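# Shelve the desk carton above its matching label

## Task

Take the carton that sits on the desk and set it into the line of cartons on the wall shelf, directly above the empty shelf label printed with that carton's part number, so the label is fully covered beneath it. The carton must stand upright, flush with the row, with its own label turned toward the room. Every other carton has to stay where it was, neither moved nor rotated. The robot must not tip over or finish leaning, or the task fails. The result only counts if it holds without the robot supporting it.

## Robot and tools

Robot: a Hello Robot Stretch 4 with a single arm. It has an omni-wheel base, a lift that slides up a mast, an arm that telescopes straight forward, a wrist with yaw, pitch and roll, and a two-finger gripper. It stands about 1.6 m tall. The base rim lies within 0.23 m of the base origin.

Frames: the base frame sits on the floor below the base centre, with x ahead, y to the left and z up. hand_pose is reported in this frame. It marks a point between the open fingertips, and its axes line up with the base frame when all wrist joints are 0. The printed value may be slightly wrong. The odometry frame is wherever the base frame was when the scene began. base_odometry counts only wheel rotation, so slipping shows up as travel. Its heading is positive to the left and runs from -3.142 to 3.142. If turned_by_wheels and turned_by_imu differ by more than about 0.1 rad, the base likely bumped something or slid.

execute_actions: the argument actions is a list holding one action or none. An empty list simply reports state and images. cameras picks which images come back: head_camera, head_left_camera, head_right_camera, wrist_camera or all. Leaving it out or null gives all, and [] gives none. The pictures line gives the image order.

An action holds base, joints or both, plus optional pace and contact_limits. Alternatively it holds only end_of_arm. All of its motions begin together.
- base: exactly one relative move from the current spot. translate_m is metres straight ahead, negative to back up, range -2 to 2. strafe_m is metres sideways, left positive, -2 to 2. rotate_rad turns in place, counter-clockwise positive, -3.2 to 3.2.
- joints: absolute targets keyed by joint name. lift_m runs 0 to 1.2 m. arm_m runs 0 to 0.55 m of extension. wrist_yaw_rad runs -1.134 to 4.276: 0 points ahead, positive swings left, 3.14 is stowed, and above 3.4 the arm may get in the way. wrist_pitch_rad runs -1.117 to 4.259: 0 is level, 1.57 points down. wrist_roll_rad runs -1.117 to 4.259: 0 keeps both fingers level, positive turns clockwise as seen from behind. gripper_m runs -0.038 to 0.141 m and is the fingertip gap; values below 0 press the tips together. Completion tolerances are about 0.004 m for the prismatic joints and gripper, 0.02 rad for yaw and roll, and 0.05 rad for pitch.
- pace: slow, default, fast or max. Base speed is 0.1, 0.3, 0.4 or 0.6 m/s and turn rate 1 to 4 rad/s. With the lift above 0.2 both are capped lower, down to 0.3 m/s and 1 rad/s at full height.
- contact_limits: only {"arm_m": value}, from 0 (gentlest) to 0.75 (firmest), default 0.5. It sets how much force the arm may apply before it halts.
- end_of_arm: "enable_torque" restarts wrist or gripper motors that shut off.
A joint target past its range gets clipped, and the result says so. Any unknown key or other bad value rejects the whole call with no motion. A joint or base left out of an action may still be pushing toward an earlier target. Once a result reports a stop, the remaining motion calls in that same reply are skipped.

wait(seconds 0 to 10) commands nothing and returns state and images. zoom_image(camera, region [x0,y0,x1,y1] in pixels, at most 504x504, origin top-left) gives a sharper crop of that camera's latest full image. read_manual gives only licence texts. finished_scene(scene) ends the scene irreversibly and reports success; call it only once the carton rests on its own.

Results: base_status and joint_status tell how each motion ended. done means the target was reached; for the base, it means the wheels turned far enough. off_target means it stopped short and may still be pushing. contact_stop_at_<key> means it hit something; that part gives up its target, and the lift, arm or wheels may go slack. limit_stop_at_<name> means a built-in limit stopped it. limit_stop_at_tilt means a lean over 6 degrees, with lift, arm and wheels limp until the lean drops. limit_stop_at_own_body means the robot nearly struck itself; back away from it. torque_fault means a wrist motor is limp until enable_torque. on_its_own covers whatever this call did not command, and "held at" there is a target, not a measured position.

Readings: lidar_m lists 12 ranges in metres, one per 30-degree sector, with the first straight ahead and the rest going counter-clockwise. A "-" means nothing seen or something closer than 0.25 m. It catches tabletops but can miss clear objects and thin legs. wrist_depth_mm is a 7x7 grid of median depths, 100 to 2000 mm, and it includes the robot's own body. base_tilt is in degrees, with forward and right positive and a fixed bias of up to about 1.5. motor_effort is a percentage, positive toward higher joint values, with the peak in brackets. A level gripper carrying a load pushes wrist_pitch effort away from 0. For wheel_0 to wheel_2, positive turns the base right.

Gripping: command a gripper_m smaller than the object's width. Going further below the width squeezes harder and pulls the object toward the wrist. A firm grip shows as a change in gripper effort, but the gripper_m reading alone cannot confirm a hold. If the fingertips catch on a surface, raise the lift.

Cameras: head_camera looks ahead and downward, so turn the base to aim it. head_left_camera and head_right_camera are fisheyes angled more steeply and also show the base and arm. wrist_camera looks along the fingers, with the tips near the bottom of its image.

Tips: to unfold the wrist at the start, send lift_m 0.4 together with wrist_yaw_rad 0. Tilting the gripper up while rolling it can set off the self-collision stop. Avoid driving or turning with more than 1 kg held and arm_m above 0.2, especially at fast paces, because the robot can tip. Push gently with light contact limits so cartons are not shoved out of line, and never let anything drop. The robot holds its last command while you think, and base moves are measured from the last reported state.

Each tool is called after "Emit:" in YAML: its name, and indented under it one key for each argument.

## Session

Emit:
execute_actions:
  actions: []

Scene clock: 0.00 s.
base_odometry: x=+0.000 y=+0.000 heading=+0.000 (m, m, rad; odometry frame)
turned_by_wheels: +0.000 (rad since the last result)
turned_by_imu: +0.000 (rad since the last result)
base_tilt: forward=+0.0 right=+0.3 (deg)
lidar_m: 1.89 1.90 2.14 1.83 1.80 2.47 1.80 1.86 1.85 1.50 1.49 1.72
base_status: not commanded
joint_positions: lift_m=+0.178 arm_m=+0.001 wrist_yaw_rad=+3.219 wrist_pitch_rad=-0.001 wrist_roll_rad=-0.014 gripper_m=+0.057
joint_status: not commanded
motor_effort: lift_m=+18 arm_m=+0 wrist_yaw_rad=+1 wrist_pitch_rad=-8 wrist_roll_rad=-1 gripper_m=-2 wheel_0=+0 wheel_1=+0 wheel_2=+0 (%)
hand_pose: x=-0.1225 y=+0.0649 z=+0.3566 quat_wxyz=(-0.039, +0.001, -0.007, +0.999) (m; base frame)
wrist_depth_mm: - - 138 - - - - / - - 136 - - - - / - - 131 242 - - - / - 113 137 - - - - / 189 - - - - - - / 206 1464 213 1576 221 1661 1661 / 207 960 917 163 904 976 1060
pictures: head_camera, head_left_camera, head_right_camera, wrist_camera
Images, in order (width x height): head_camera 420x560, head_left_camera 420x672, head_right_camera 420x672, wrist_camera 616x392.

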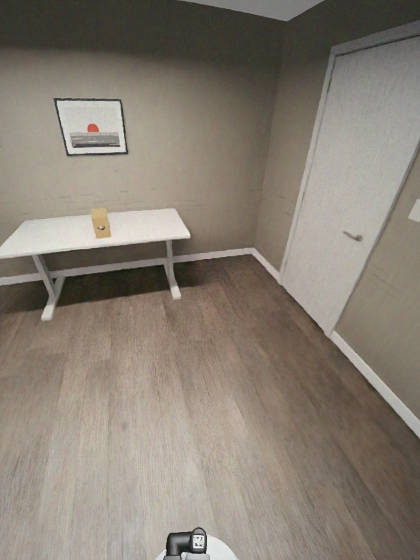

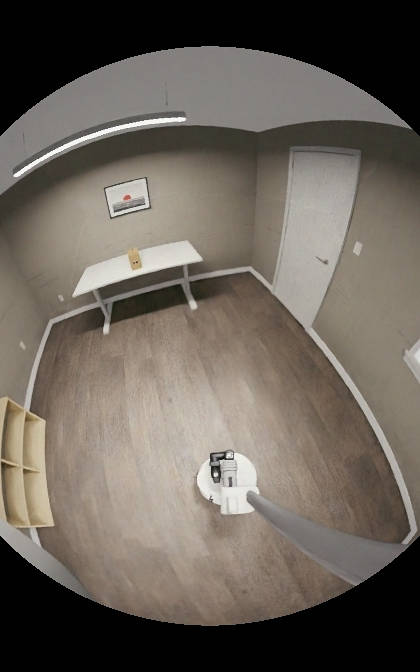

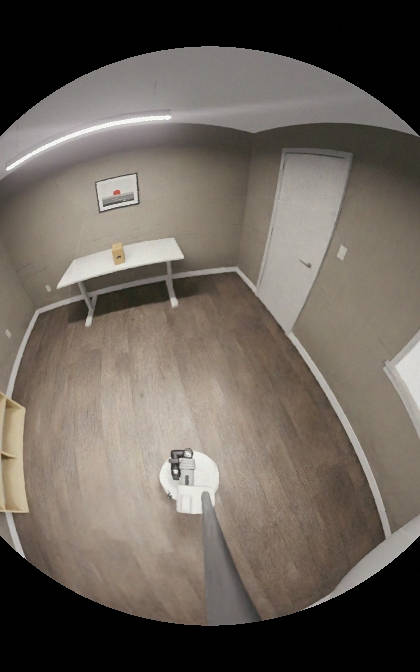

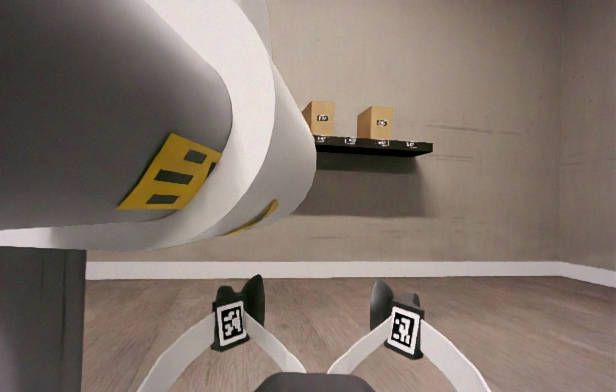

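Emit:
execute_actions:
  actions:
    - {"base":{"rotate_rad":0.42},"joints":{"lift_m":0.75,"wrist_yaw_rad":0,"gripper_m":0.13},"pace":"fast"}
  cameras: ["head_camera","wrist_camera"]

Scene clock: 9.13 s.
base_odometry: x=+0.000 y=+0.000 heading=+0.420 (m, m, rad; odometry frame)
turned_by_wheels: +0.420 (rad since the last result)
turned_by_imu: +0.422 (rad since the last result)
base_tilt: forward=+0.0 right=+0.3 (deg)
lidar_m: 1.89 2.06 1.86 1.82 2.38 1.85 1.82 1.98 1.54 1.48 1.63 1.95
base_status: done
joint_positions: lift_m=+0.750 arm_m=+0.001 wrist_yaw_rad=+0.001 wrist_pitch_rad=-0.001 wrist_roll_rad=-0.014 gripper_m=+0.130
joint_status: all done
motor_effort: lift_m=+23(23) arm_m=+0(1) wrist_yaw_rad=-1(4) wrist_pitch_rad=-7(7) wrist_roll_rad=-1(1) gripper_m=-2(1) wheel_0=+1(7) wheel_1=+1(7) wheel_2=+1(10) (%)
hand_pose: x=+0.4605 y=-0.0873 z=+0.9282 quat_wxyz=(+1.000, -0.007, -0.001, +0.000) (m; base frame)
wrist_depth_mm: - - - - - - - / - - - - - - - / - - - - - - - / - - - - - - - / - - - - - - - / - - - - - 220 - / - - - 150 - - -
pictures: head_camera, wrist_camera
Images, in order (width x height): head_camera 420x560, wrist_camera 616x392.

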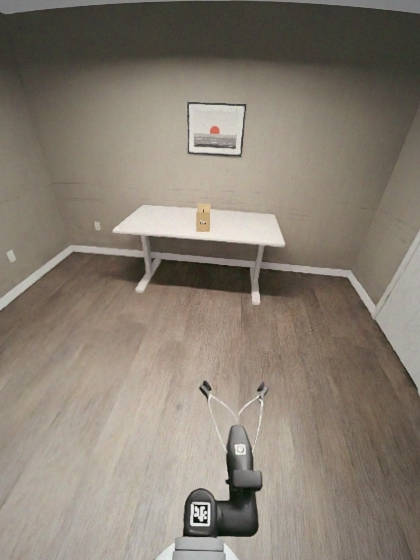

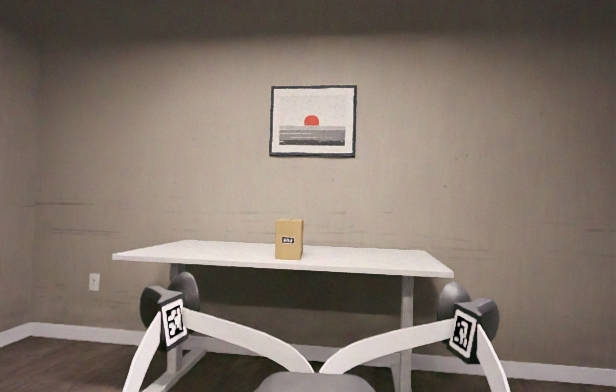

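Emit:
execute_actions:
  actions:
    - {"base":{"translate_m":1.15},"joints":{"lift_m":0.62},"pace":"fast"}
  cameras: ["head_camera","wrist_camera"]

Scene clock: 19.43 s.
base_odometry: x=+1.050 y=+0.469 heading=+0.420 (m, m, rad; odometry frame)
turned_by_wheels: +0.000 (rad since the last result)
turned_by_imu: +0.004 (rad since the last result)
base_tilt: forward=+0.0 right=+0.2 (deg)
lidar_m: 0.74 0.81 1.23 1.72 1.86 3.07 3.23 2.12 1.66 1.60 1.77 0.79
base_status: done
joint_positions: lift_m=+0.620 arm_m=+0.001 wrist_yaw_rad=+0.000 wrist_pitch_rad=-0.001 wrist_roll_rad=-0.014 gripper_m=+0.130
joint_status: all done
motor_effort: lift_m=+14(20) arm_m=-1(0) wrist_yaw_rad=+1(0) wrist_pitch_rad=-8(9) wrist_roll_rad=+0(0) gripper_m=+1(1) wheel_0=-1(7) wheel_1=+0(7) wheel_2=+1(9) (%)
hand_pose: x=+0.4604 y=-0.0874 z=+0.7989 quat_wxyz=(+1.000, -0.007, -0.001, +0.000) (m; base frame)
wrist_depth_mm: 1464 1430 1366 1308 1281 1255 1205 / 1430 1430 1366 1308 1281 1229 1205 / 1464 1397 1366 1336 1308 1229 1205 / 1464 1397 661 1308 1255 1229 1205 / 917 960 654 1060 1138 1205 1182 / 976 591 539 564 569 220 535 / 1430 1366 1336 150 1229 854 1182
pictures: head_camera, wrist_camera
Images, in order (width x height): head_camera 420x560, wrist_camera 616x392.

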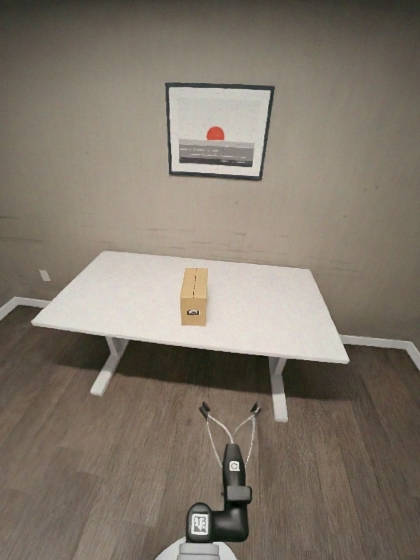

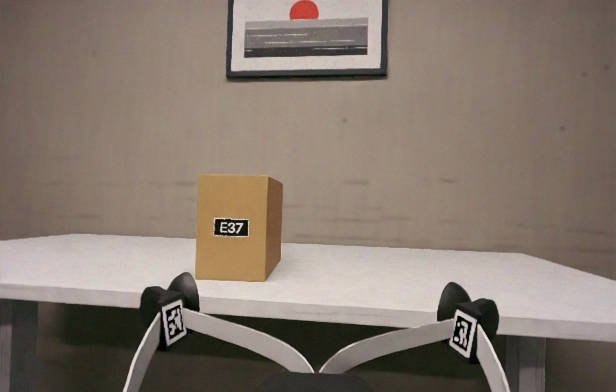

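Emit:
execute_actions:
  actions:
    - {"base":{"rotate_rad":-0.13},"joints":{"gripper_m":0.141}}
  cameras: []

Emit:
execute_actions:
  actions:
    - {"base":{"strafe_m":0.23}}
  cameras: ["head_camera","wrist_camera"]

Scene clock: 32.60 s.
base_odometry: x=+1.050 y=+0.469 heading=+0.290 (m, m, rad; odometry frame)
turned_by_wheels: -0.130 (rad since the last result)
turned_by_imu: -0.129 (rad since the last result)
base_tilt: forward=-0.1 right=+0.4 (deg)
lidar_m: 0.74 0.76 1.07 1.71 1.77 2.93 3.27 2.36 1.74 1.60 1.67 0.77
base_status: done
joint_positions: lift_m=+0.620 arm_m=+0.001 wrist_yaw_rad=+0.000 wrist_pitch_rad=-0.001 wrist_roll_rad=-0.014 gripper_m=+0.141
joint_status: all done
motor_effort: lift_m=+14(14) arm_m=+0(0) wrist_yaw_rad=+1(1) wrist_pitch_rad=-8(8) wrist_roll_rad=-2(0) gripper_m=+0(3) wheel_0=+2(1) wheel_1=+2(4) wheel_2=-1(7) (%)
hand_pose: x=+0.4604 y=-0.0874 z=+0.7989 quat_wxyz=(+1.000, -0.007, -0.001, +0.000) (m; base frame)
wrist_depth_mm: 1336 1336 1308 1281 1308 1308 1308 / 1308 1336 1308 1336 1308 1308 1308 / 1336 1308 1336 1308 1308 1308 1308 / 1336 647 1308 1308 1308 1308 1308 / 917 640 750 1060 1138 1308 1308 / 574 530 530 559 530 213 609 / 1281 1308 1308 149 1308 866 1281
pictures: none
No camera images: the call's "cameras" was empty. Leave "cameras" out to get every camera's image.

Scene clock: 34.67 s.
base_odometry: x=+0.984 y=+0.690 heading=+0.290 (m, m, rad; odometry frame)
turned_by_wheels: +0.000 (rad since the last result)
turned_by_imu: +0.001 (rad since the last result)
base_tilt: forward=+0.0 right=+0.3 (deg)
lidar_m: 0.73 0.79 1.02 1.49 1.53 2.12 3.24 2.73 1.98 1.83 1.92 0.77
base_status: done
joint_positions: lift_m=+0.620 arm_m=+0.001 wrist_yaw_rad=+0.000 wrist_pitch_rad=-0.001 wrist_roll_rad=-0.014 gripper_m=+0.141
joint_status: not commanded
motor_effort: lift_m=+14(14) arm_m=+0(0) wrist_yaw_rad=+0(0) wrist_pitch_rad=-8(8) wrist_roll_rad=+0(0) gripper_m=+0(0) wheel_0=+1(11) wheel_1=-1(10) wheel_2=+0(1) (%)
hand_pose: x=+0.4604 y=-0.0874 z=+0.7989 quat_wxyz=(+1.000, -0.007, -0.001, +0.000) (m; base frame)
wrist_depth_mm: 1336 1308 1308 1308 1281 1308 1308 / 1308 1308 1308 1308 1308 1308 1281 / 1336 1308 1336 1308 1308 1308 1308 / 1336 1308 1308 634 1336 1281 1281 / 917 976 1025 634 1138 1229 1255 / 574 530 525 559 569 213 609 / 1308 1308 1281 149 1281 1281 1098
pictures: head_camera, wrist_camera
Images, in order (width x height): head_camera 420x560, wrist_camera 616x392.

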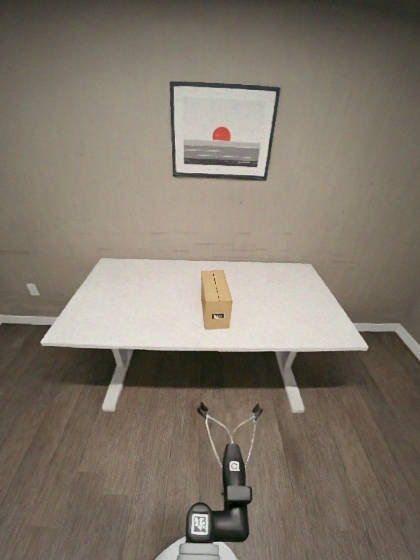

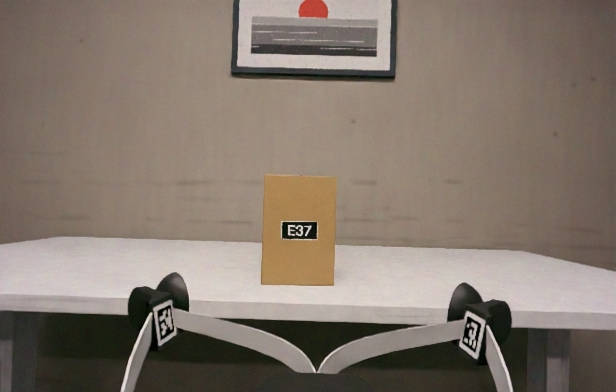

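Emit:
execute_actions:
  actions:
    - {"base":{"strafe_m":0.025},"joints":{"arm_m":0.3,"lift_m":0.6}}
  cameras: ["wrist_camera"]

Scene clock: 48.33 s.
base_odometry: x=+0.977 y=+0.714 heading=+0.290 (m, m, rad; odometry frame)
turned_by_wheels: +0.000 (rad since the last result)
turned_by_imu: +0.002 (rad since the last result)
base_tilt: forward=+0.0 right=+0.3 (deg)
lidar_m: 0.74 0.79 1.96 1.48 1.51 2.06 3.26 2.80 1.97 1.86 1.94 0.78
base_status: done
joint_positions: lift_m=+0.600 arm_m=+0.299 wrist_yaw_rad=+0.000 wrist_pitch_rad=-0.001 wrist_roll_rad=-0.014 gripper_m=+0.141
joint_status: all done
motor_effort: lift_m=+13(13) arm_m=+7(7) wrist_yaw_rad=+1(2) wrist_pitch_rad=-8(8) wrist_roll_rad=-1(1) gripper_m=+1(3) wheel_0=+2(8) wheel_1=+0(8) wheel_2=-1(2) (%)
hand_pose: x=+0.7582 y=-0.0874 z=+0.7790 quat_wxyz=(+1.000, -0.007, -0.001, +0.000) (m; base frame)
wrist_depth_mm: 1025 1025 1025 1008 991 1008 1008 / 1008 1025 1008 1025 1008 991 1008 / 1008 1025 1008 340 1008 1008 1008 / 1025 1008 1008 336 991 1008 1008 / 768 798 691 336 768 991 1008 / 387 329 330 336 389 213 452 / 258 247 266 150 256 260 285
pictures: wrist_camera
Images, in order (width x height): wrist_camera 616x392.

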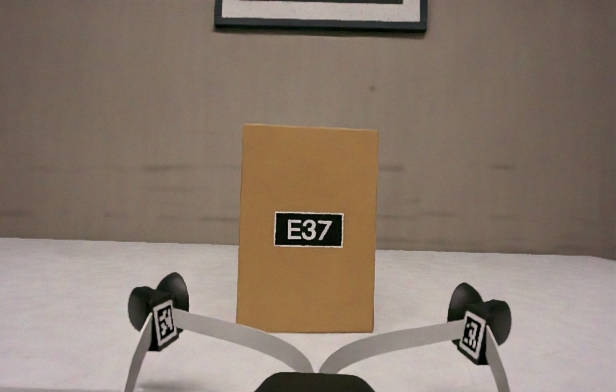

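Emit:
execute_actions:
  actions:
    - {"base":{"strafe_m":0.006},"joints":{"arm_m":0.47},"pace":"slow","contact_limits":{"arm_m":0.2}}
  cameras: ["wrist_camera","head_camera"]

Scene clock: 57.13 s.
base_odometry: x=+0.975 y=+0.719 heading=+0.290 (m, m, rad; odometry frame)
turned_by_wheels: +0.000 (rad since the last result)
turned_by_imu: +0.002 (rad since the last result)
base_tilt: forward=+0.0 right=+0.3 (deg)
lidar_m: 0.73 0.77 1.90 1.50 1.50 2.05 3.26 2.82 2.00 1.86 1.11 0.80
base_status: done
joint_positions: lift_m=+0.600 arm_m=+0.469 wrist_yaw_rad=+0.000 wrist_pitch_rad=-0.001 wrist_roll_rad=-0.014 gripper_m=+0.141
joint_status: all done
motor_effort: lift_m=+13(13) arm_m=+7(8) wrist_yaw_rad=+1(1) wrist_pitch_rad=-7(8) wrist_roll_rad=+1(1) gripper_m=+0(1) wheel_0=-1(5) wheel_1=+1(5) wheel_2=+0(1) (%)
contact_limits: arm_m 0.2
hand_pose: x=+0.9281 y=-0.0874 z=+0.7790 quat_wxyz=(+1.000, -0.007, -0.001, +0.000) (m; base frame)
wrist_depth_mm: 854 854 842 842 842 842 842 / 842 842 195 196 199 842 842 / 842 854 194 195 198 831 842 / 842 842 193 195 197 842 831 / 759 809 193 195 196 831 831 / 387 325 192 194 196 213 452 / 257 246 191 149 195 259 285
pictures: head_camera, wrist_camera
Images, in order (width x height): head_camera 420x560, wrist_camera 616x392.

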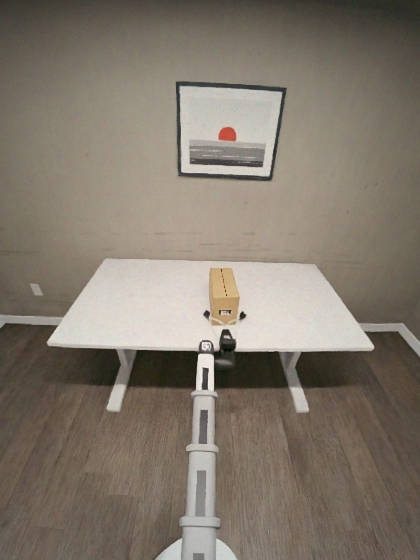

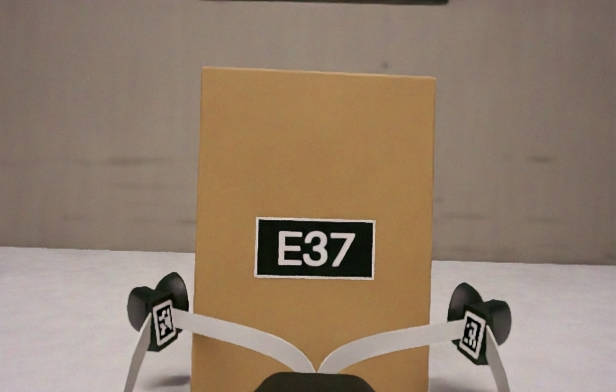

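Emit:
execute_actions:
  actions:
    - {"joints":{"arm_m":0.53},"pace":"slow","contact_limits":{"arm_m":0.2}}
  cameras: ["wrist_camera"]

Scene clock: 65.07 s.
base_odometry: x=+0.975 y=+0.719 heading=+0.290 (m, m, rad; odometry frame)
turned_by_wheels: +0.000 (rad since the last result)
turned_by_imu: +0.001 (rad since the last result)
base_tilt: forward=+0.0 right=+0.3 (deg)
lidar_m: 0.74 0.77 1.93 1.47 1.48 2.01 3.27 2.79 1.99 1.83 1.13 0.78
base_status: not commanded
joint_positions: lift_m=+0.600 arm_m=+0.529 wrist_yaw_rad=+0.000 wrist_pitch_rad=-0.001 wrist_roll_rad=-0.014 gripper_m=+0.141
joint_status: all done
motor_effort: lift_m=+13(13) arm_m=+7(7) wrist_yaw_rad=+1(1) wrist_pitch_rad=-7(8) wrist_roll_rad=+0(1) gripper_m=+2(2) wheel_0=-1(1) wheel_1=+1(1) wheel_2=+1(0) (%)
contact_limits: arm_m 0.2
hand_pose: x=+0.9881 y=-0.0874 z=+0.7790 quat_wxyz=(+1.000, -0.007, -0.001, +0.000) (m; base frame)
wrist_depth_mm: 788 798 788 778 778 788 778 / 788 788 193 191 189 788 778 / 778 778 192 190 189 778 778 / 788 778 192 190 189 778 768 / 778 778 191 189 188 778 778 / 384 325 191 189 187 213 449 / 257 247 190 149 186 247 283
pictures: wrist_camera
Images, in order (width x height): wrist_camera 616x392.

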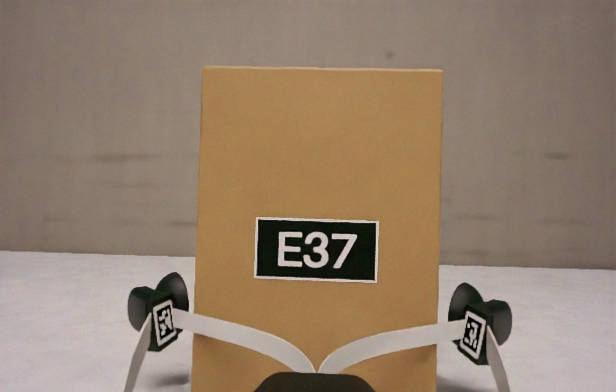

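Emit:
execute_actions:
  actions:
    - {"joints":{"gripper_m":0.06}}
  cameras: ["wrist_camera"]

Emit:
execute_actions:
  actions:
    - {"joints":{"lift_m":0.68},"pace":"slow"}
  cameras: ["head_camera","wrist_camera"]

Scene clock: 81.80 s.
base_odometry: x=+0.975 y=+0.719 heading=+0.290 (m, m, rad; odometry frame)
turned_by_wheels: +0.000 (rad since the last result)
turned_by_imu: +0.001 (rad since the last result)
base_tilt: forward=+0.0 right=+0.3 (deg)
lidar_m: 0.72 0.79 1.93 1.49 1.49 2.03 3.26 2.76 2.00 1.86 1.10 0.80
base_status: not commanded
joint_positions: lift_m=+0.600 arm_m=+0.529 wrist_yaw_rad=+0.000 wrist_pitch_rad=-0.001 wrist_roll_rad=-0.014 gripper_m=+0.060
joint_status: all done
motor_effort: lift_m=+13(13) arm_m=+7(7) wrist_yaw_rad=+1(1) wrist_pitch_rad=-8(8) wrist_roll_rad=+0(1) gripper_m=-18(19) wheel_0=-2(1) wheel_1=+1(1) wheel_2=+0(0) (%)
hand_pose: x=+0.9882 y=-0.0874 z=+0.7790 quat_wxyz=(+1.000, -0.007, -0.001, +0.000) (m; base frame)
wrist_depth_mm: 788 778 788 788 778 788 778 / 788 788 179 178 177 778 768 / 788 778 179 177 176 778 768 / 788 788 179 177 176 768 768 / 778 788 178 177 175 778 768 / 384 359 178 176 175 394 449 / 256 230 177 176 174 176 274
pictures: wrist_camera
Images, in order (width x height): wrist_camera 616x392.

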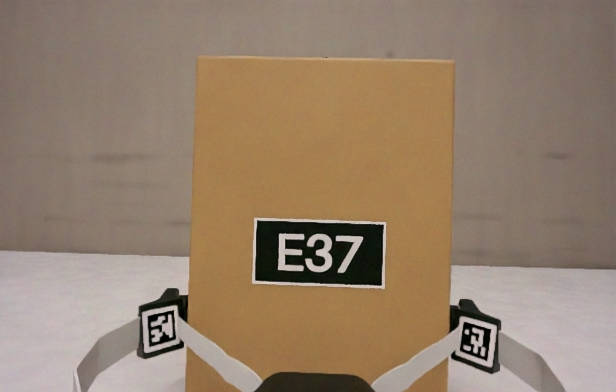

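Scene clock: 83.33 s.
base_odometry: x=+0.975 y=+0.719 heading=+0.290 (m, m, rad; odometry frame)
turned_by_wheels: +0.000 (rad since the last result)
turned_by_imu: +0.000 (rad since the last result)
base_tilt: forward=+0.0 right=+0.3 (deg)
lidar_m: 0.73 0.76 1.93 1.47 1.49 2.04 3.28 2.82 2.02 1.86 1.11 0.80
base_status: not commanded
joint_positions: lift_m=+0.680 arm_m=+0.529 wrist_yaw_rad=+0.000 wrist_pitch_rad=+0.000 wrist_roll_rad=-0.014 gripper_m=+0.060
joint_status: all done
motor_effort: lift_m=+24(22) arm_m=+7(7) wrist_yaw_rad=+1(1) wrist_pitch_rad=-13(12) wrist_roll_rad=-1(1) gripper_m=-20(20) wheel_0=-1(1) wheel_1=+1(1) wheel_2=+0(0) (%)
hand_pose: x=+0.9882 y=-0.0874 z=+0.8577 quat_wxyz=(+1.000, -0.007, +0.000, +0.000) (m; base frame)
wrist_depth_mm: 798 788 778 788 778 778 778 / 788 788 185 182 181 778 768 / 788 778 183 180 180 778 768 / 788 788 180 180 178 768 778 / 778 778 179 178 177 768 768 / 654 609 178 177 176 668 759 / 436 389 176 175 174 176 477
pictures: head_camera, wrist_camera
Images, in order (width x height): head_camera 420x560, wrist_camera 616x392.

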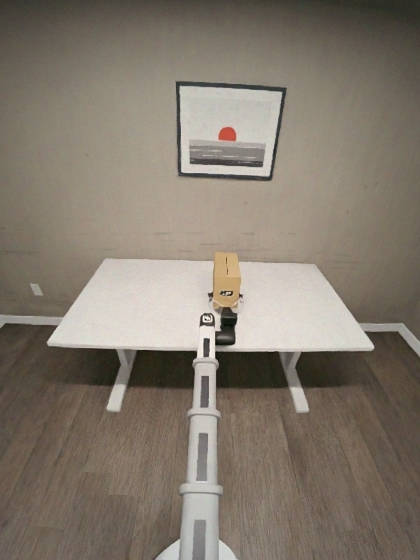

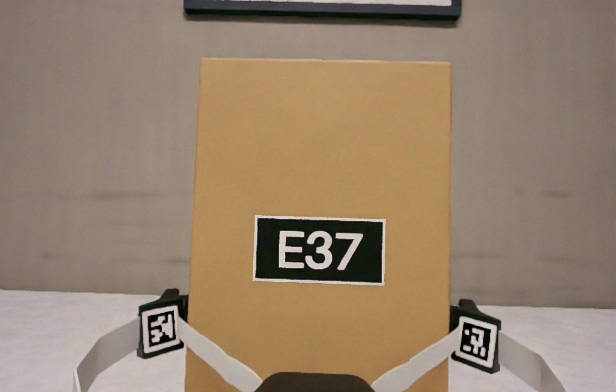

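Held. Retract and turn around.

Emit:
execute_actions:
  actions:
    - {"joints":{"arm_m":0.0}}
  cameras: []

Emit:
execute_actions:
  actions:
    - {"base":{"rotate_rad":3.14},"pace":"slow"}
  cameras: ["head_camera","head_left_camera"]

Scene clock: 92.97 s.
base_odometry: x=+0.975 y=+0.719 heading=+0.290 (m, m, rad; odometry frame)
turned_by_wheels: +0.000 (rad since the last result)
turned_by_imu: +0.002 (rad since the last result)
base_tilt: forward=+0.0 right=+0.3 (deg)
lidar_m: 0.40 0.78 1.94 1.49 1.48 2.03 3.27 2.80 1.99 1.85 1.12 0.41
base_status: not commanded
joint_positions: lift_m=+0.680 arm_m=+0.002 wrist_yaw_rad=+0.000 wrist_pitch_rad=+0.000 wrist_roll_rad=-0.014 gripper_m=+0.060
joint_status: all done
motor_effort: lift_m=+24(24) arm_m=-7(8) wrist_yaw_rad=+2(0) wrist_pitch_rad=-12(13) wrist_roll_rad=-1(0) gripper_m=-19(17) wheel_0=-2(1) wheel_1=+1(1) wheel_2=+0(1) (%)
hand_pose: x=+0.4616 y=-0.0874 z=+0.8576 quat_wxyz=(+1.000, -0.007, +0.000, +0.000) (m; base frame)
wrist_depth_mm: 1308 1308 1308 1281 1281 1308 1308 / 1336 1308 184 182 181 1308 1308 / 1308 1308 182 181 180 1281 1308 / 1308 1308 181 179 178 1308 1281 / 1308 1308 179 179 177 1281 1281 / 661 615 178 177 175 668 768 / 866 1308 176 175 174 176 525
pictures: none
No camera images: the call's "cameras" was empty. Leave "cameras" out to get every camera's image.

Scene clock: 97.40 s.
base_odometry: x=+0.975 y=+0.719 heading=-2.853 (m, m, rad; odometry frame)
turned_by_wheels: +3.140 (rad since the last result)
turned_by_imu: +3.140 (rad since the last result)
base_tilt: forward=+0.0 right=+0.3 (deg)
lidar_m: 0.40 2.83 1.99 1.84 1.92 0.79 0.75 0.77 1.95 1.48 1.49 0.41
base_status: done
joint_positions: lift_m=+0.680 arm_m=+0.002 wrist_yaw_rad=+0.000 wrist_pitch_rad=+0.000 wrist_roll_rad=-0.014 gripper_m=+0.060
joint_status: not commanded
motor_effort: lift_m=+24(24) arm_m=-7(7) wrist_yaw_rad=+1(1) wrist_pitch_rad=-13(12) wrist_roll_rad=-1(0) gripper_m=-20(19) wheel_0=-1(4) wheel_1=-2(6) wheel_2=-2(4) (%)
hand_pose: x=+0.4616 y=-0.0874 z=+0.8577 quat_wxyz=(+1.000, -0.007, +0.000, +0.000) (m; base frame)
wrist_depth_mm: - - - - - - - / - - 184 183 181 - - / - - 182 181 180 - - / - - 181 180 178 - - / - - 179 178 177 - - / - - 178 176 175 - - / - 1808 176 175 174 176 -
pictures: head_camera, head_left_camera
Images, in order (width x height): head_camera 420x560, head_left_camera 420x672.

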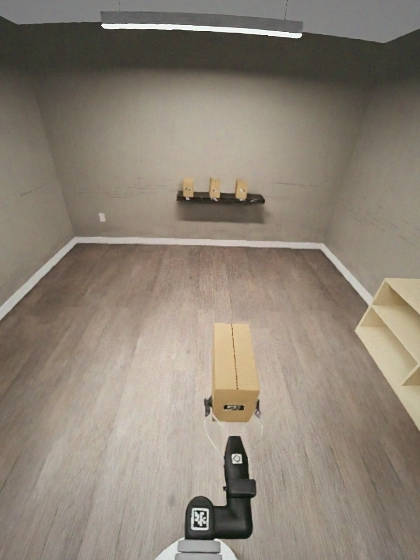

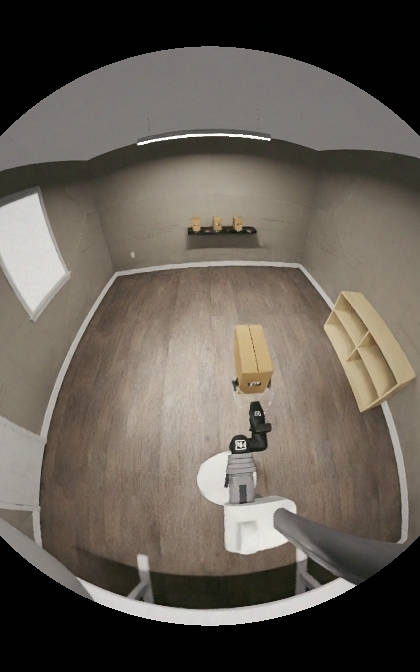

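Wall is about 3.27 m away.

Emit:
execute_actions:
  actions:
    - {"base":{"translate_m":2.0}}
  cameras: ["head_camera"]

Scene clock: 110.87 s.
base_odometry: x=-0.942 y=+0.150 heading=-2.853 (m, m, rad; odometry frame)
turned_by_wheels: +0.000 (rad since the last result)
turned_by_imu: +0.006 (rad since the last result)
base_tilt: forward=+0.0 right=+0.3 (deg)
lidar_m: 0.41 0.98 1.71 1.93 1.98 2.72 3.58 2.06 1.47 1.69 1.81 0.43
base_status: done
joint_positions: lift_m=+0.680 arm_m=+0.002 wrist_yaw_rad=+0.000 wrist_pitch_rad=+0.000 wrist_roll_rad=-0.014 gripper_m=+0.060
joint_status: not commanded
motor_effort: lift_m=+23(23) arm_m=-7(7) wrist_yaw_rad=+1(1) wrist_pitch_rad=-13(12) wrist_roll_rad=+0(0) gripper_m=-19(19) wheel_0=-1(9) wheel_1=+1(4) wheel_2=+2(8) (%)
hand_pose: x=+0.4616 y=-0.0874 z=+0.8577 quat_wxyz=(+1.000, -0.007, +0.000, +0.000) (m; base frame)
wrist_depth_mm: 1025 1008 1008 1008 1008 1008 1008 / 1008 1008 184 182 181 1008 1008 / 1008 1008 182 181 179 1008 991 / 1008 750 181 179 178 750 1008 / 991 759 179 178 177 750 991 / 991 741 178 177 175 741 991 / 1008 991 176 175 173 176 991
pictures: head_camera
Images, in order (width x height): head_camera 420x560.

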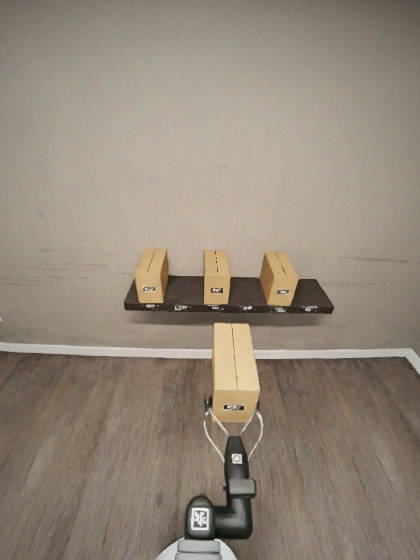

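Emit:
zoom_image:
  camera: "head_camera"
  region: [110, 230, 350, 330]

Region (110, 230, 350, 330) of head_camera's 420x560 image, scaled by 2.100, with more detail than that image has; it fills the top 210 rows of this view, and the rest is white.

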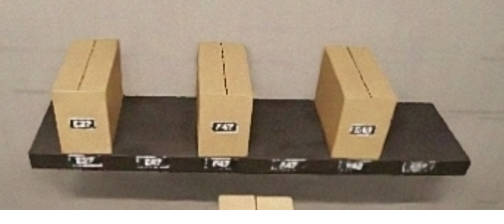

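Emit:
zoom_image:
  camera: "head_camera"
  region: [130, 285, 330, 320]

Region (130, 285, 330, 320) of head_camera's 420x560 image, scaled by 2.520, with more detail than that image has; it fills the top 88 rows of this view, and the rest is white.

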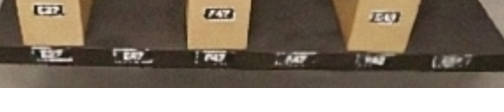

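Emit:
execute_actions:
  actions: []
  cameras: ["wrist_camera"]

Scene clock: 138.50 s.
base_odometry: x=-0.942 y=+0.150 heading=-2.853 (m, m, rad; odometry frame)
turned_by_wheels: +0.000 (rad since the last result)
turned_by_imu: +0.001 (rad since the last result)
base_tilt: forward=+0.0 right=+0.3 (deg)
lidar_m: 0.38 1.00 1.69 1.92 1.98 2.73 3.59 2.08 1.45 1.66 1.82 0.45
base_status: done
joint_positions: lift_m=+0.680 arm_m=+0.002 wrist_yaw_rad=+0.000 wrist_pitch_rad=+0.000 wrist_roll_rad=-0.014 gripper_m=+0.060
joint_status: not commanded
motor_effort: lift_m=+23(23) arm_m=-7(7) wrist_yaw_rad=+1(1) wrist_pitch_rad=-13(12) wrist_roll_rad=-1(0) gripper_m=-17(19) wheel_0=-1(9) wheel_1=+1(4) wheel_2=+2(8) (%)
hand_pose: x=+0.4616 y=-0.0874 z=+0.8577 quat_wxyz=(+1.000, -0.007, +0.000, +0.000) (m; base frame)
wrist_depth_mm: 1008 1008 1008 1008 1008 1008 1008 / 1008 1008 184 182 181 1008 991 / 1008 1008 182 181 180 991 991 / 1008 750 180 180 178 750 991 / 1008 750 179 178 177 750 991 / 1008 741 178 177 175 741 991 / 1008 991 176 175 174 176 991
pictures: wrist_camera
Images, in order (width x height): wrist_camera 616x392.

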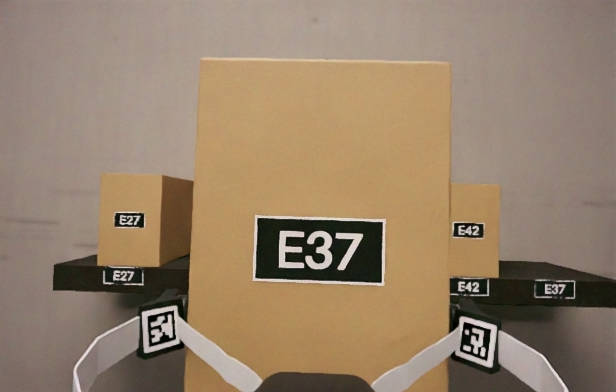

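Emit:
execute_actions:
  actions:
    - {"base":{"strafe_m":-0.465},"joints":{"lift_m":0.72}}
  cameras: ["wrist_camera","head_camera"]

Scene clock: 182.13 s.
base_odometry: x=-1.075 y=+0.596 heading=-2.853 (m, m, rad; odometry frame)
turned_by_wheels: +0.000 (rad since the last result)
turned_by_imu: +0.000 (rad since the last result)
base_tilt: forward=+0.0 right=+0.3 (deg)
lidar_m: 0.39 1.02 1.71 2.37 2.47 2.95 3.56 1.40 1.05 1.30 1.37 0.41
base_status: done
joint_positions: lift_m=+0.720 arm_m=+0.002 wrist_yaw_rad=+0.000 wrist_pitch_rad=+0.000 wrist_roll_rad=-0.014 gripper_m=+0.060
joint_status: all done
motor_effort: lift_m=+23(26) arm_m=-7(7) wrist_yaw_rad=+1(1) wrist_pitch_rad=-12(13) wrist_roll_rad=+0(1) gripper_m=-20(18) wheel_0=-2(12) wheel_1=+1(9) wheel_2=+1(4) (%)
hand_pose: x=+0.4616 y=-0.0874 z=+0.8977 quat_wxyz=(+1.000, -0.007, +0.000, +0.000) (m; base frame)
wrist_depth_mm: 1025 1042 1025 1025 1025 1025 1025 / 1025 1025 183 182 181 1025 1025 / 1008 1025 182 181 179 1008 1008 / 1008 1008 181 179 178 1025 1008 / 768 891 179 178 177 1008 1025 / 759 759 178 177 176 1008 1008 / 1008 1008 176 175 174 176 1008
pictures: head_camera, wrist_camera
Images, in order (width x height): head_camera 420x560, wrist_camera 616x392.

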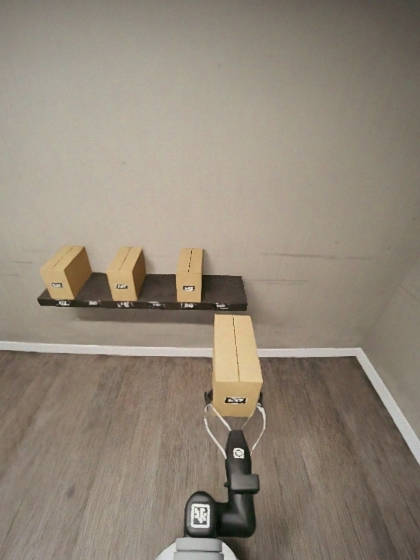

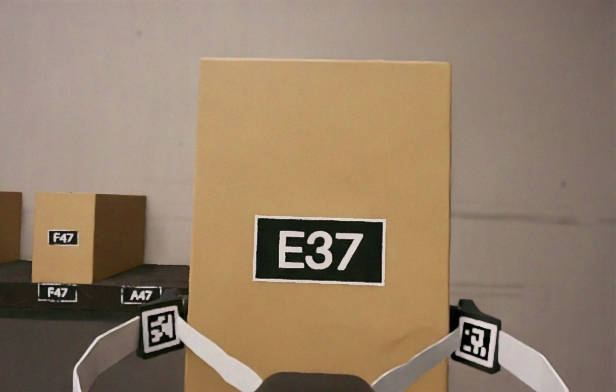

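Emit:
execute_actions:
  actions:
    - {"base":{"strafe_m":-0.012},"joints":{"arm_m":0.2},"pace":"slow"}
  cameras: []

Emit:
execute_actions:
  actions:
    - {"base":{"translate_m":0.25},"pace":"slow"}
  cameras: ["wrist_camera","head_camera"]

Scene clock: 194.90 s.
base_odometry: x=-1.078 y=+0.608 heading=-2.853 (m, m, rad; odometry frame)
turned_by_wheels: +0.000 (rad since the last result)
turned_by_imu: +0.002 (rad since the last result)
base_tilt: forward=+0.0 right=+0.3 (deg)
lidar_m: 0.58 1.02 1.71 2.43 2.49 2.92 3.59 1.35 1.01 1.28 1.33 1.30
base_status: done
joint_positions: lift_m=+0.720 arm_m=+0.199 wrist_yaw_rad=+0.000 wrist_pitch_rad=+0.000 wrist_roll_rad=-0.014 gripper_m=+0.060
joint_status: all done
motor_effort: lift_m=+23(23) arm_m=+7(7) wrist_yaw_rad=+1(1) wrist_pitch_rad=-13(13) wrist_roll_rad=-1(1) gripper_m=-17(18) wheel_0=+1(9) wheel_1=-2(4) wheel_2=+0(0) (%)
hand_pose: x=+0.6581 y=-0.0874 z=+0.8977 quat_wxyz=(+1.000, -0.007, +0.000, +0.000) (m; base frame)
wrist_depth_mm: 831 831 831 820 831 831 831 / 820 831 184 183 181 820 831 / 831 831 182 181 180 820 820 / 715 809 181 179 178 831 820 / 654 820 179 178 177 820 820 / 585 559 178 177 175 820 820 / 820 809 176 175 174 176 820
pictures: none
No camera images: the call's "cameras" was empty. Leave "cameras" out to get every camera's image.

Scene clock: 198.70 s.
base_odometry: x=-1.318 y=+0.537 heading=-2.853 (m, m, rad; odometry frame)
turned_by_wheels: +0.000 (rad since the last result)
turned_by_imu: +0.002 (rad since the last result)
base_tilt: forward=+0.0 right=+0.3 (deg)
lidar_m: 0.60 0.75 1.02 2.45 2.48 3.33 3.84 1.40 1.14 1.28 1.32 1.02
base_status: done
joint_positions: lift_m=+0.720 arm_m=+0.199 wrist_yaw_rad=+0.000 wrist_pitch_rad=+0.000 wrist_roll_rad=-0.014 gripper_m=+0.060
joint_status: not commanded
motor_effort: lift_m=+23(23) arm_m=+7(7) wrist_yaw_rad=+1(1) wrist_pitch_rad=-14(12) wrist_roll_rad=-1(1) gripper_m=-16(18) wheel_0=+1(9) wheel_1=+3(4) wheel_2=+0(7) (%)
hand_pose: x=+0.6582 y=-0.0874 z=+0.8977 quat_wxyz=(+1.000, -0.007, +0.000, +0.000) (m; base frame)
wrist_depth_mm: 580 580 574 574 574 574 574 / 580 580 183 182 181 574 574 / 574 574 183 181 179 574 574 / 322 320 181 179 178 569 569 / 320 317 179 178 177 569 569 / 320 317 178 177 175 569 569 / 320 317 176 175 174 176 569
pictures: head_camera, wrist_camera
Images, in order (width x height): head_camera 420x560, wrist_camera 616x392.

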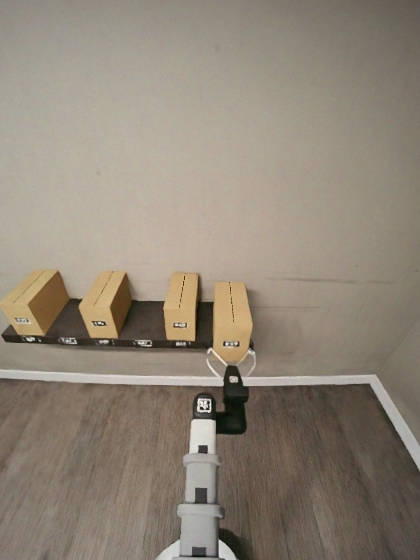

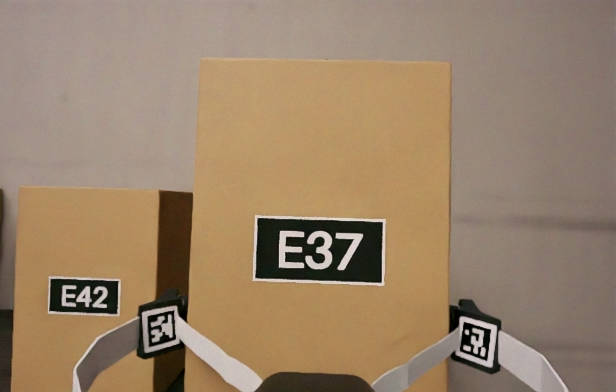

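Emit:
execute_actions:
  actions:
    - {"joints":{"arm_m":0.34},"pace":"slow","contact_limits":{"arm_m":0.2}}
  cameras: ["wrist_camera","head_camera"]

Scene clock: 208.27 s.
base_odometry: x=-1.318 y=+0.537 heading=-2.853 (m, m, rad; odometry frame)
turned_by_wheels: +0.000 (rad since the last result)
turned_by_imu: +0.002 (rad since the last result)
base_tilt: forward=+0.0 right=+0.3 (deg)
lidar_m: 0.71 0.77 1.02 2.44 2.51 3.36 3.84 1.34 1.17 1.29 1.33 1.04
base_status: not commanded
joint_positions: lift_m=+0.720 arm_m=+0.339 wrist_yaw_rad=+0.000 wrist_pitch_rad=+0.000 wrist_roll_rad=-0.014 gripper_m=+0.060
joint_status: all done
motor_effort: lift_m=+23(23) arm_m=+7(7) wrist_yaw_rad=+1(1) wrist_pitch_rad=-13(13) wrist_roll_rad=+0(1) gripper_m=-17(15) wheel_0=+1(1) wheel_1=+3(3) wheel_2=+0(0) (%)
contact_limits: arm_m 0.2
hand_pose: x=+0.7981 y=-0.0874 z=+0.8977 quat_wxyz=(+1.000, -0.007, +0.000, +0.000) (m; base frame)
wrist_depth_mm: 436 436 439 436 436 436 433 / 436 436 184 182 181 433 433 / 436 436 182 181 180 433 430 / 195 317 181 180 178 433 433 / 187 278 179 178 177 433 430 / 189 245 178 177 175 430 430 / 181 248 176 175 174 176 427
pictures: head_camera, wrist_camera
Images, in order (width x height): head_camera 420x560, wrist_camera 616x392.

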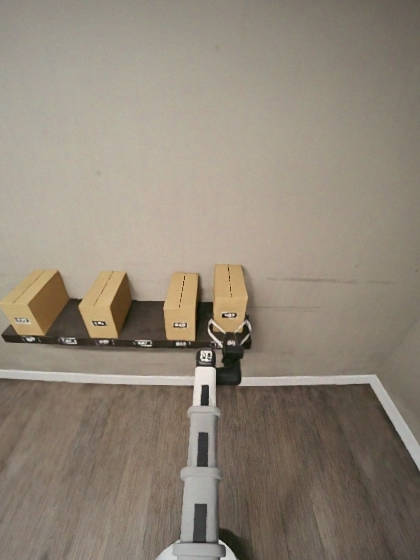

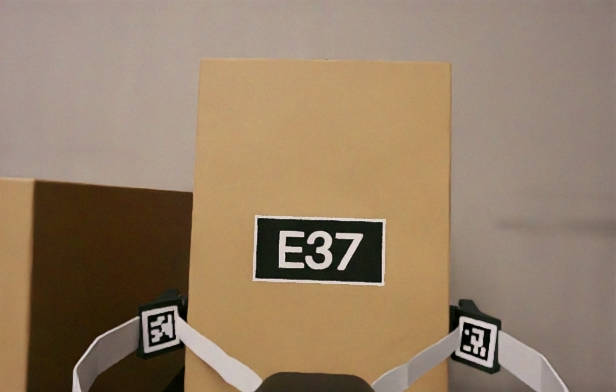

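Emit:
execute_actions:
  actions:
    - {"joints":{"lift_m":0.668},"pace":"slow"}
  cameras: ["wrist_camera","head_camera"]

Scene clock: 219.53 s.
base_odometry: x=-1.318 y=+0.537 heading=-2.853 (m, m, rad; odometry frame)
turned_by_wheels: +0.000 (rad since the last result)
turned_by_imu: +0.001 (rad since the last result)
base_tilt: forward=-0.1 right=+0.3 (deg)
lidar_m: 0.72 0.72 1.00 2.45 2.50 3.31 3.84 1.32 1.17 1.29 1.33 1.03
base_status: not commanded
joint_positions: lift_m=+0.668 arm_m=+0.339 wrist_yaw_rad=+0.000 wrist_pitch_rad=+0.000 wrist_roll_rad=-0.014 gripper_m=+0.060
joint_status: all done
motor_effort: lift_m=+13(22) arm_m=+7(7) wrist_yaw_rad=+1(1) wrist_pitch_rad=-13(13) wrist_roll_rad=-1(1) gripper_m=-17(17) wheel_0=+1(1) wheel_1=+3(3) wheel_2=+0(0) (%)
hand_pose: x=+0.7981 y=-0.0874 z=+0.8465 quat_wxyz=(+1.000, -0.007, +0.000, +0.000) (m; base frame)
wrist_depth_mm: 439 436 439 436 436 436 433 / 193 436 183 182 181 433 433 / 185 273 182 180 179 433 433 / 186 274 181 179 178 430 430 / 187 277 179 178 177 430 430 / 189 246 178 176 175 430 430 / 181 248 176 175 174 176 427
pictures: head_camera, wrist_camera
Images, in order (width x height): head_camera 420x560, wrist_camera 616x392.

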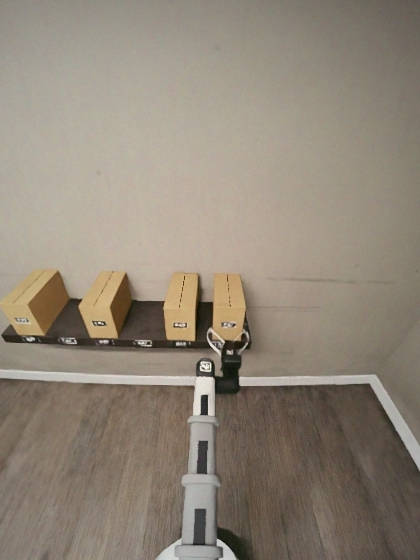

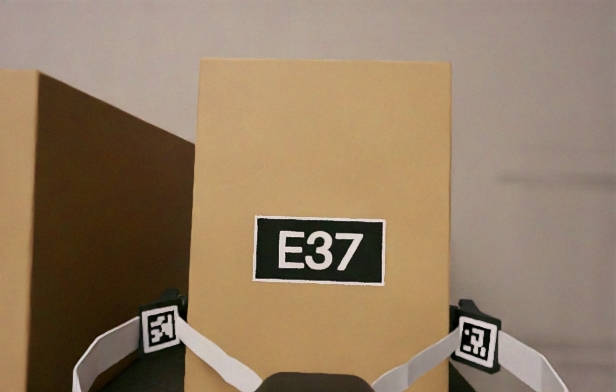

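Tops are about level; release.

Emit:
execute_actions:
  actions:
    - {"joints":{"gripper_m":0.135},"pace":"slow"}
  cameras: []

Emit:
execute_actions:
  actions:
    - {"joints":{"arm_m":0.0},"pace":"slow"}
  cameras: ["wrist_camera","head_camera"]

Scene clock: 235.17 s.
base_odometry: x=-1.318 y=+0.537 heading=-2.853 (m, m, rad; odometry frame)
turned_by_wheels: +0.000 (rad since the last result)
turned_by_imu: +0.002 (rad since the last result)
base_tilt: forward=+0.0 right=+0.3 (deg)
lidar_m: 0.72 0.75 1.01 2.44 2.50 3.34 3.86 1.36 1.18 1.28 1.34 1.03
base_status: not commanded
joint_positions: lift_m=+0.668 arm_m=+0.339 wrist_yaw_rad=-0.003 wrist_pitch_rad=-0.001 wrist_roll_rad=-0.014 gripper_m=+0.135
joint_status: all done
motor_effort: lift_m=+14(14) arm_m=+7(7) wrist_yaw_rad=+11(19) wrist_pitch_rad=-9(13) wrist_roll_rad=+0(1) gripper_m=+2(15) wheel_0=+0(1) wheel_1=+3(3) wheel_2=-3(4) (%)
hand_pose: x=+0.7979 y=-0.0884 z=+0.8468 quat_wxyz=(+1.000, -0.007, +0.000, -0.002) (m; base frame)
wrist_depth_mm: 436 439 436 436 439 436 436 / 195 436 436 186 186 436 433 / 187 277 186 186 186 433 436 / 189 279 185 185 185 433 433 / 190 282 185 185 185 430 433 / 191 235 185 184 184 202 433 / 192 251 184 150 184 201 430
pictures: none
No camera images: the call's "cameras" was empty. Leave "cameras" out to get every camera's image.

Scene clock: 239.83 s.
base_odometry: x=-1.318 y=+0.537 heading=-2.853 (m, m, rad; odometry frame)
turned_by_wheels: +0.000 (rad since the last result)
turned_by_imu: +0.002 (rad since the last result)
base_tilt: forward=+0.0 right=+0.3 (deg)
lidar_m: 0.71 0.76 1.02 2.45 2.51 3.35 3.83 1.35 1.15 1.28 1.35 1.04
base_status: not commanded
joint_positions: lift_m=+0.668 arm_m=+0.002 wrist_yaw_rad=+0.000 wrist_pitch_rad=-0.001 wrist_roll_rad=-0.014 gripper_m=+0.135
joint_status: all done
motor_effort: lift_m=+14(14) arm_m=-7(8) wrist_yaw_rad=+2(11) wrist_pitch_rad=-9(10) wrist_roll_rad=-1(1) gripper_m=+0(0) wheel_0=+0(0) wheel_1=+2(2) wheel_2=-1(3) (%)
hand_pose: x=+0.4616 y=-0.0875 z=+0.8469 quat_wxyz=(+1.000, -0.007, +0.000, +0.000) (m; base frame)
wrist_depth_mm: 778 768 778 778 778 778 778 / 778 778 768 778 768 768 768 / 778 768 768 768 778 768 768 / 647 768 517 521 778 768 759 / 621 517 512 521 768 759 768 / 508 512 508 508 525 218 759 / 768 759 759 152 768 768 759
pictures: head_camera, wrist_camera
Images, in order (width x height): head_camera 420x560, wrist_camera 616x392.

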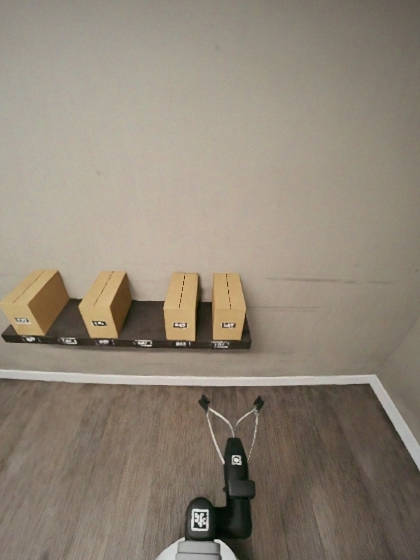

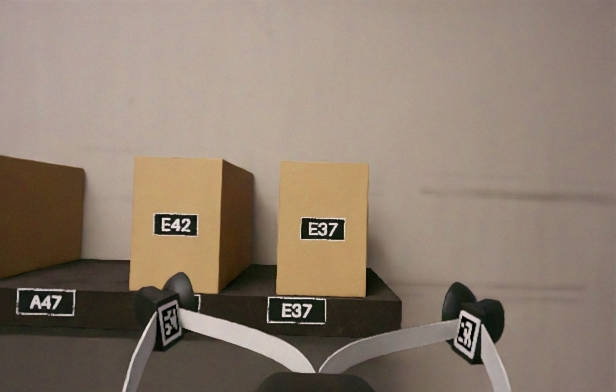

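Emit:
execute_actions:
  actions:
    - {"base":{"strafe_m":-0.016},"joints":{"arm_m":0.34,"gripper_m":0.141},"pace":"slow","contact_limits":{"arm_m":0.2}}
  cameras: ["wrist_camera"]

Scene clock: 256.63 s.
base_odometry: x=-1.322 y=+0.552 heading=-2.853 (m, m, rad; odometry frame)
turned_by_wheels: +0.000 (rad since the last result)
turned_by_imu: +0.003 (rad since the last result)
base_tilt: forward=+0.0 right=+0.3 (deg)
lidar_m: 0.72 0.75 1.02 2.46 2.50 3.22 3.84 1.33 1.14 1.27 1.31 1.04
base_status: done
joint_positions: lift_m=+0.668 arm_m=+0.339 wrist_yaw_rad=+0.001 wrist_pitch_rad=-0.001 wrist_roll_rad=-0.014 gripper_m=+0.141
joint_status: all done
motor_effort: lift_m=+13(14) arm_m=+8(10) wrist_yaw_rad=-1(2) wrist_pitch_rad=-8(9) wrist_roll_rad=-1(0) gripper_m=+0(0) wheel_0=+3(6) wheel_1=+1(5) wheel_2=+0(3) (%)
contact_limits: arm_m 0.2
hand_pose: x=+0.7980 y=-0.0871 z=+0.8469 quat_wxyz=(+1.000, -0.007, -0.001, +0.000) (m; base frame)
wrist_depth_mm: 439 436 439 436 433 433 436 / 436 439 187 187 436 433 436 / 206 303 186 186 186 433 433 / 207 306 185 186 185 433 433 / 208 307 186 185 184 430 430 / 210 211 185 185 184 214 430 / 211 259 184 145 183 430 427
pictures: wrist_camera
Images, in order (width x height): wrist_camera 616x392.

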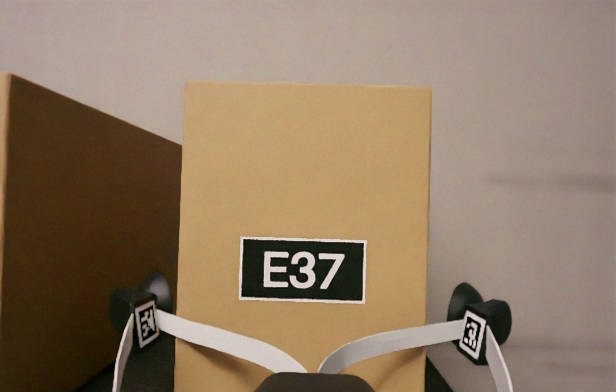

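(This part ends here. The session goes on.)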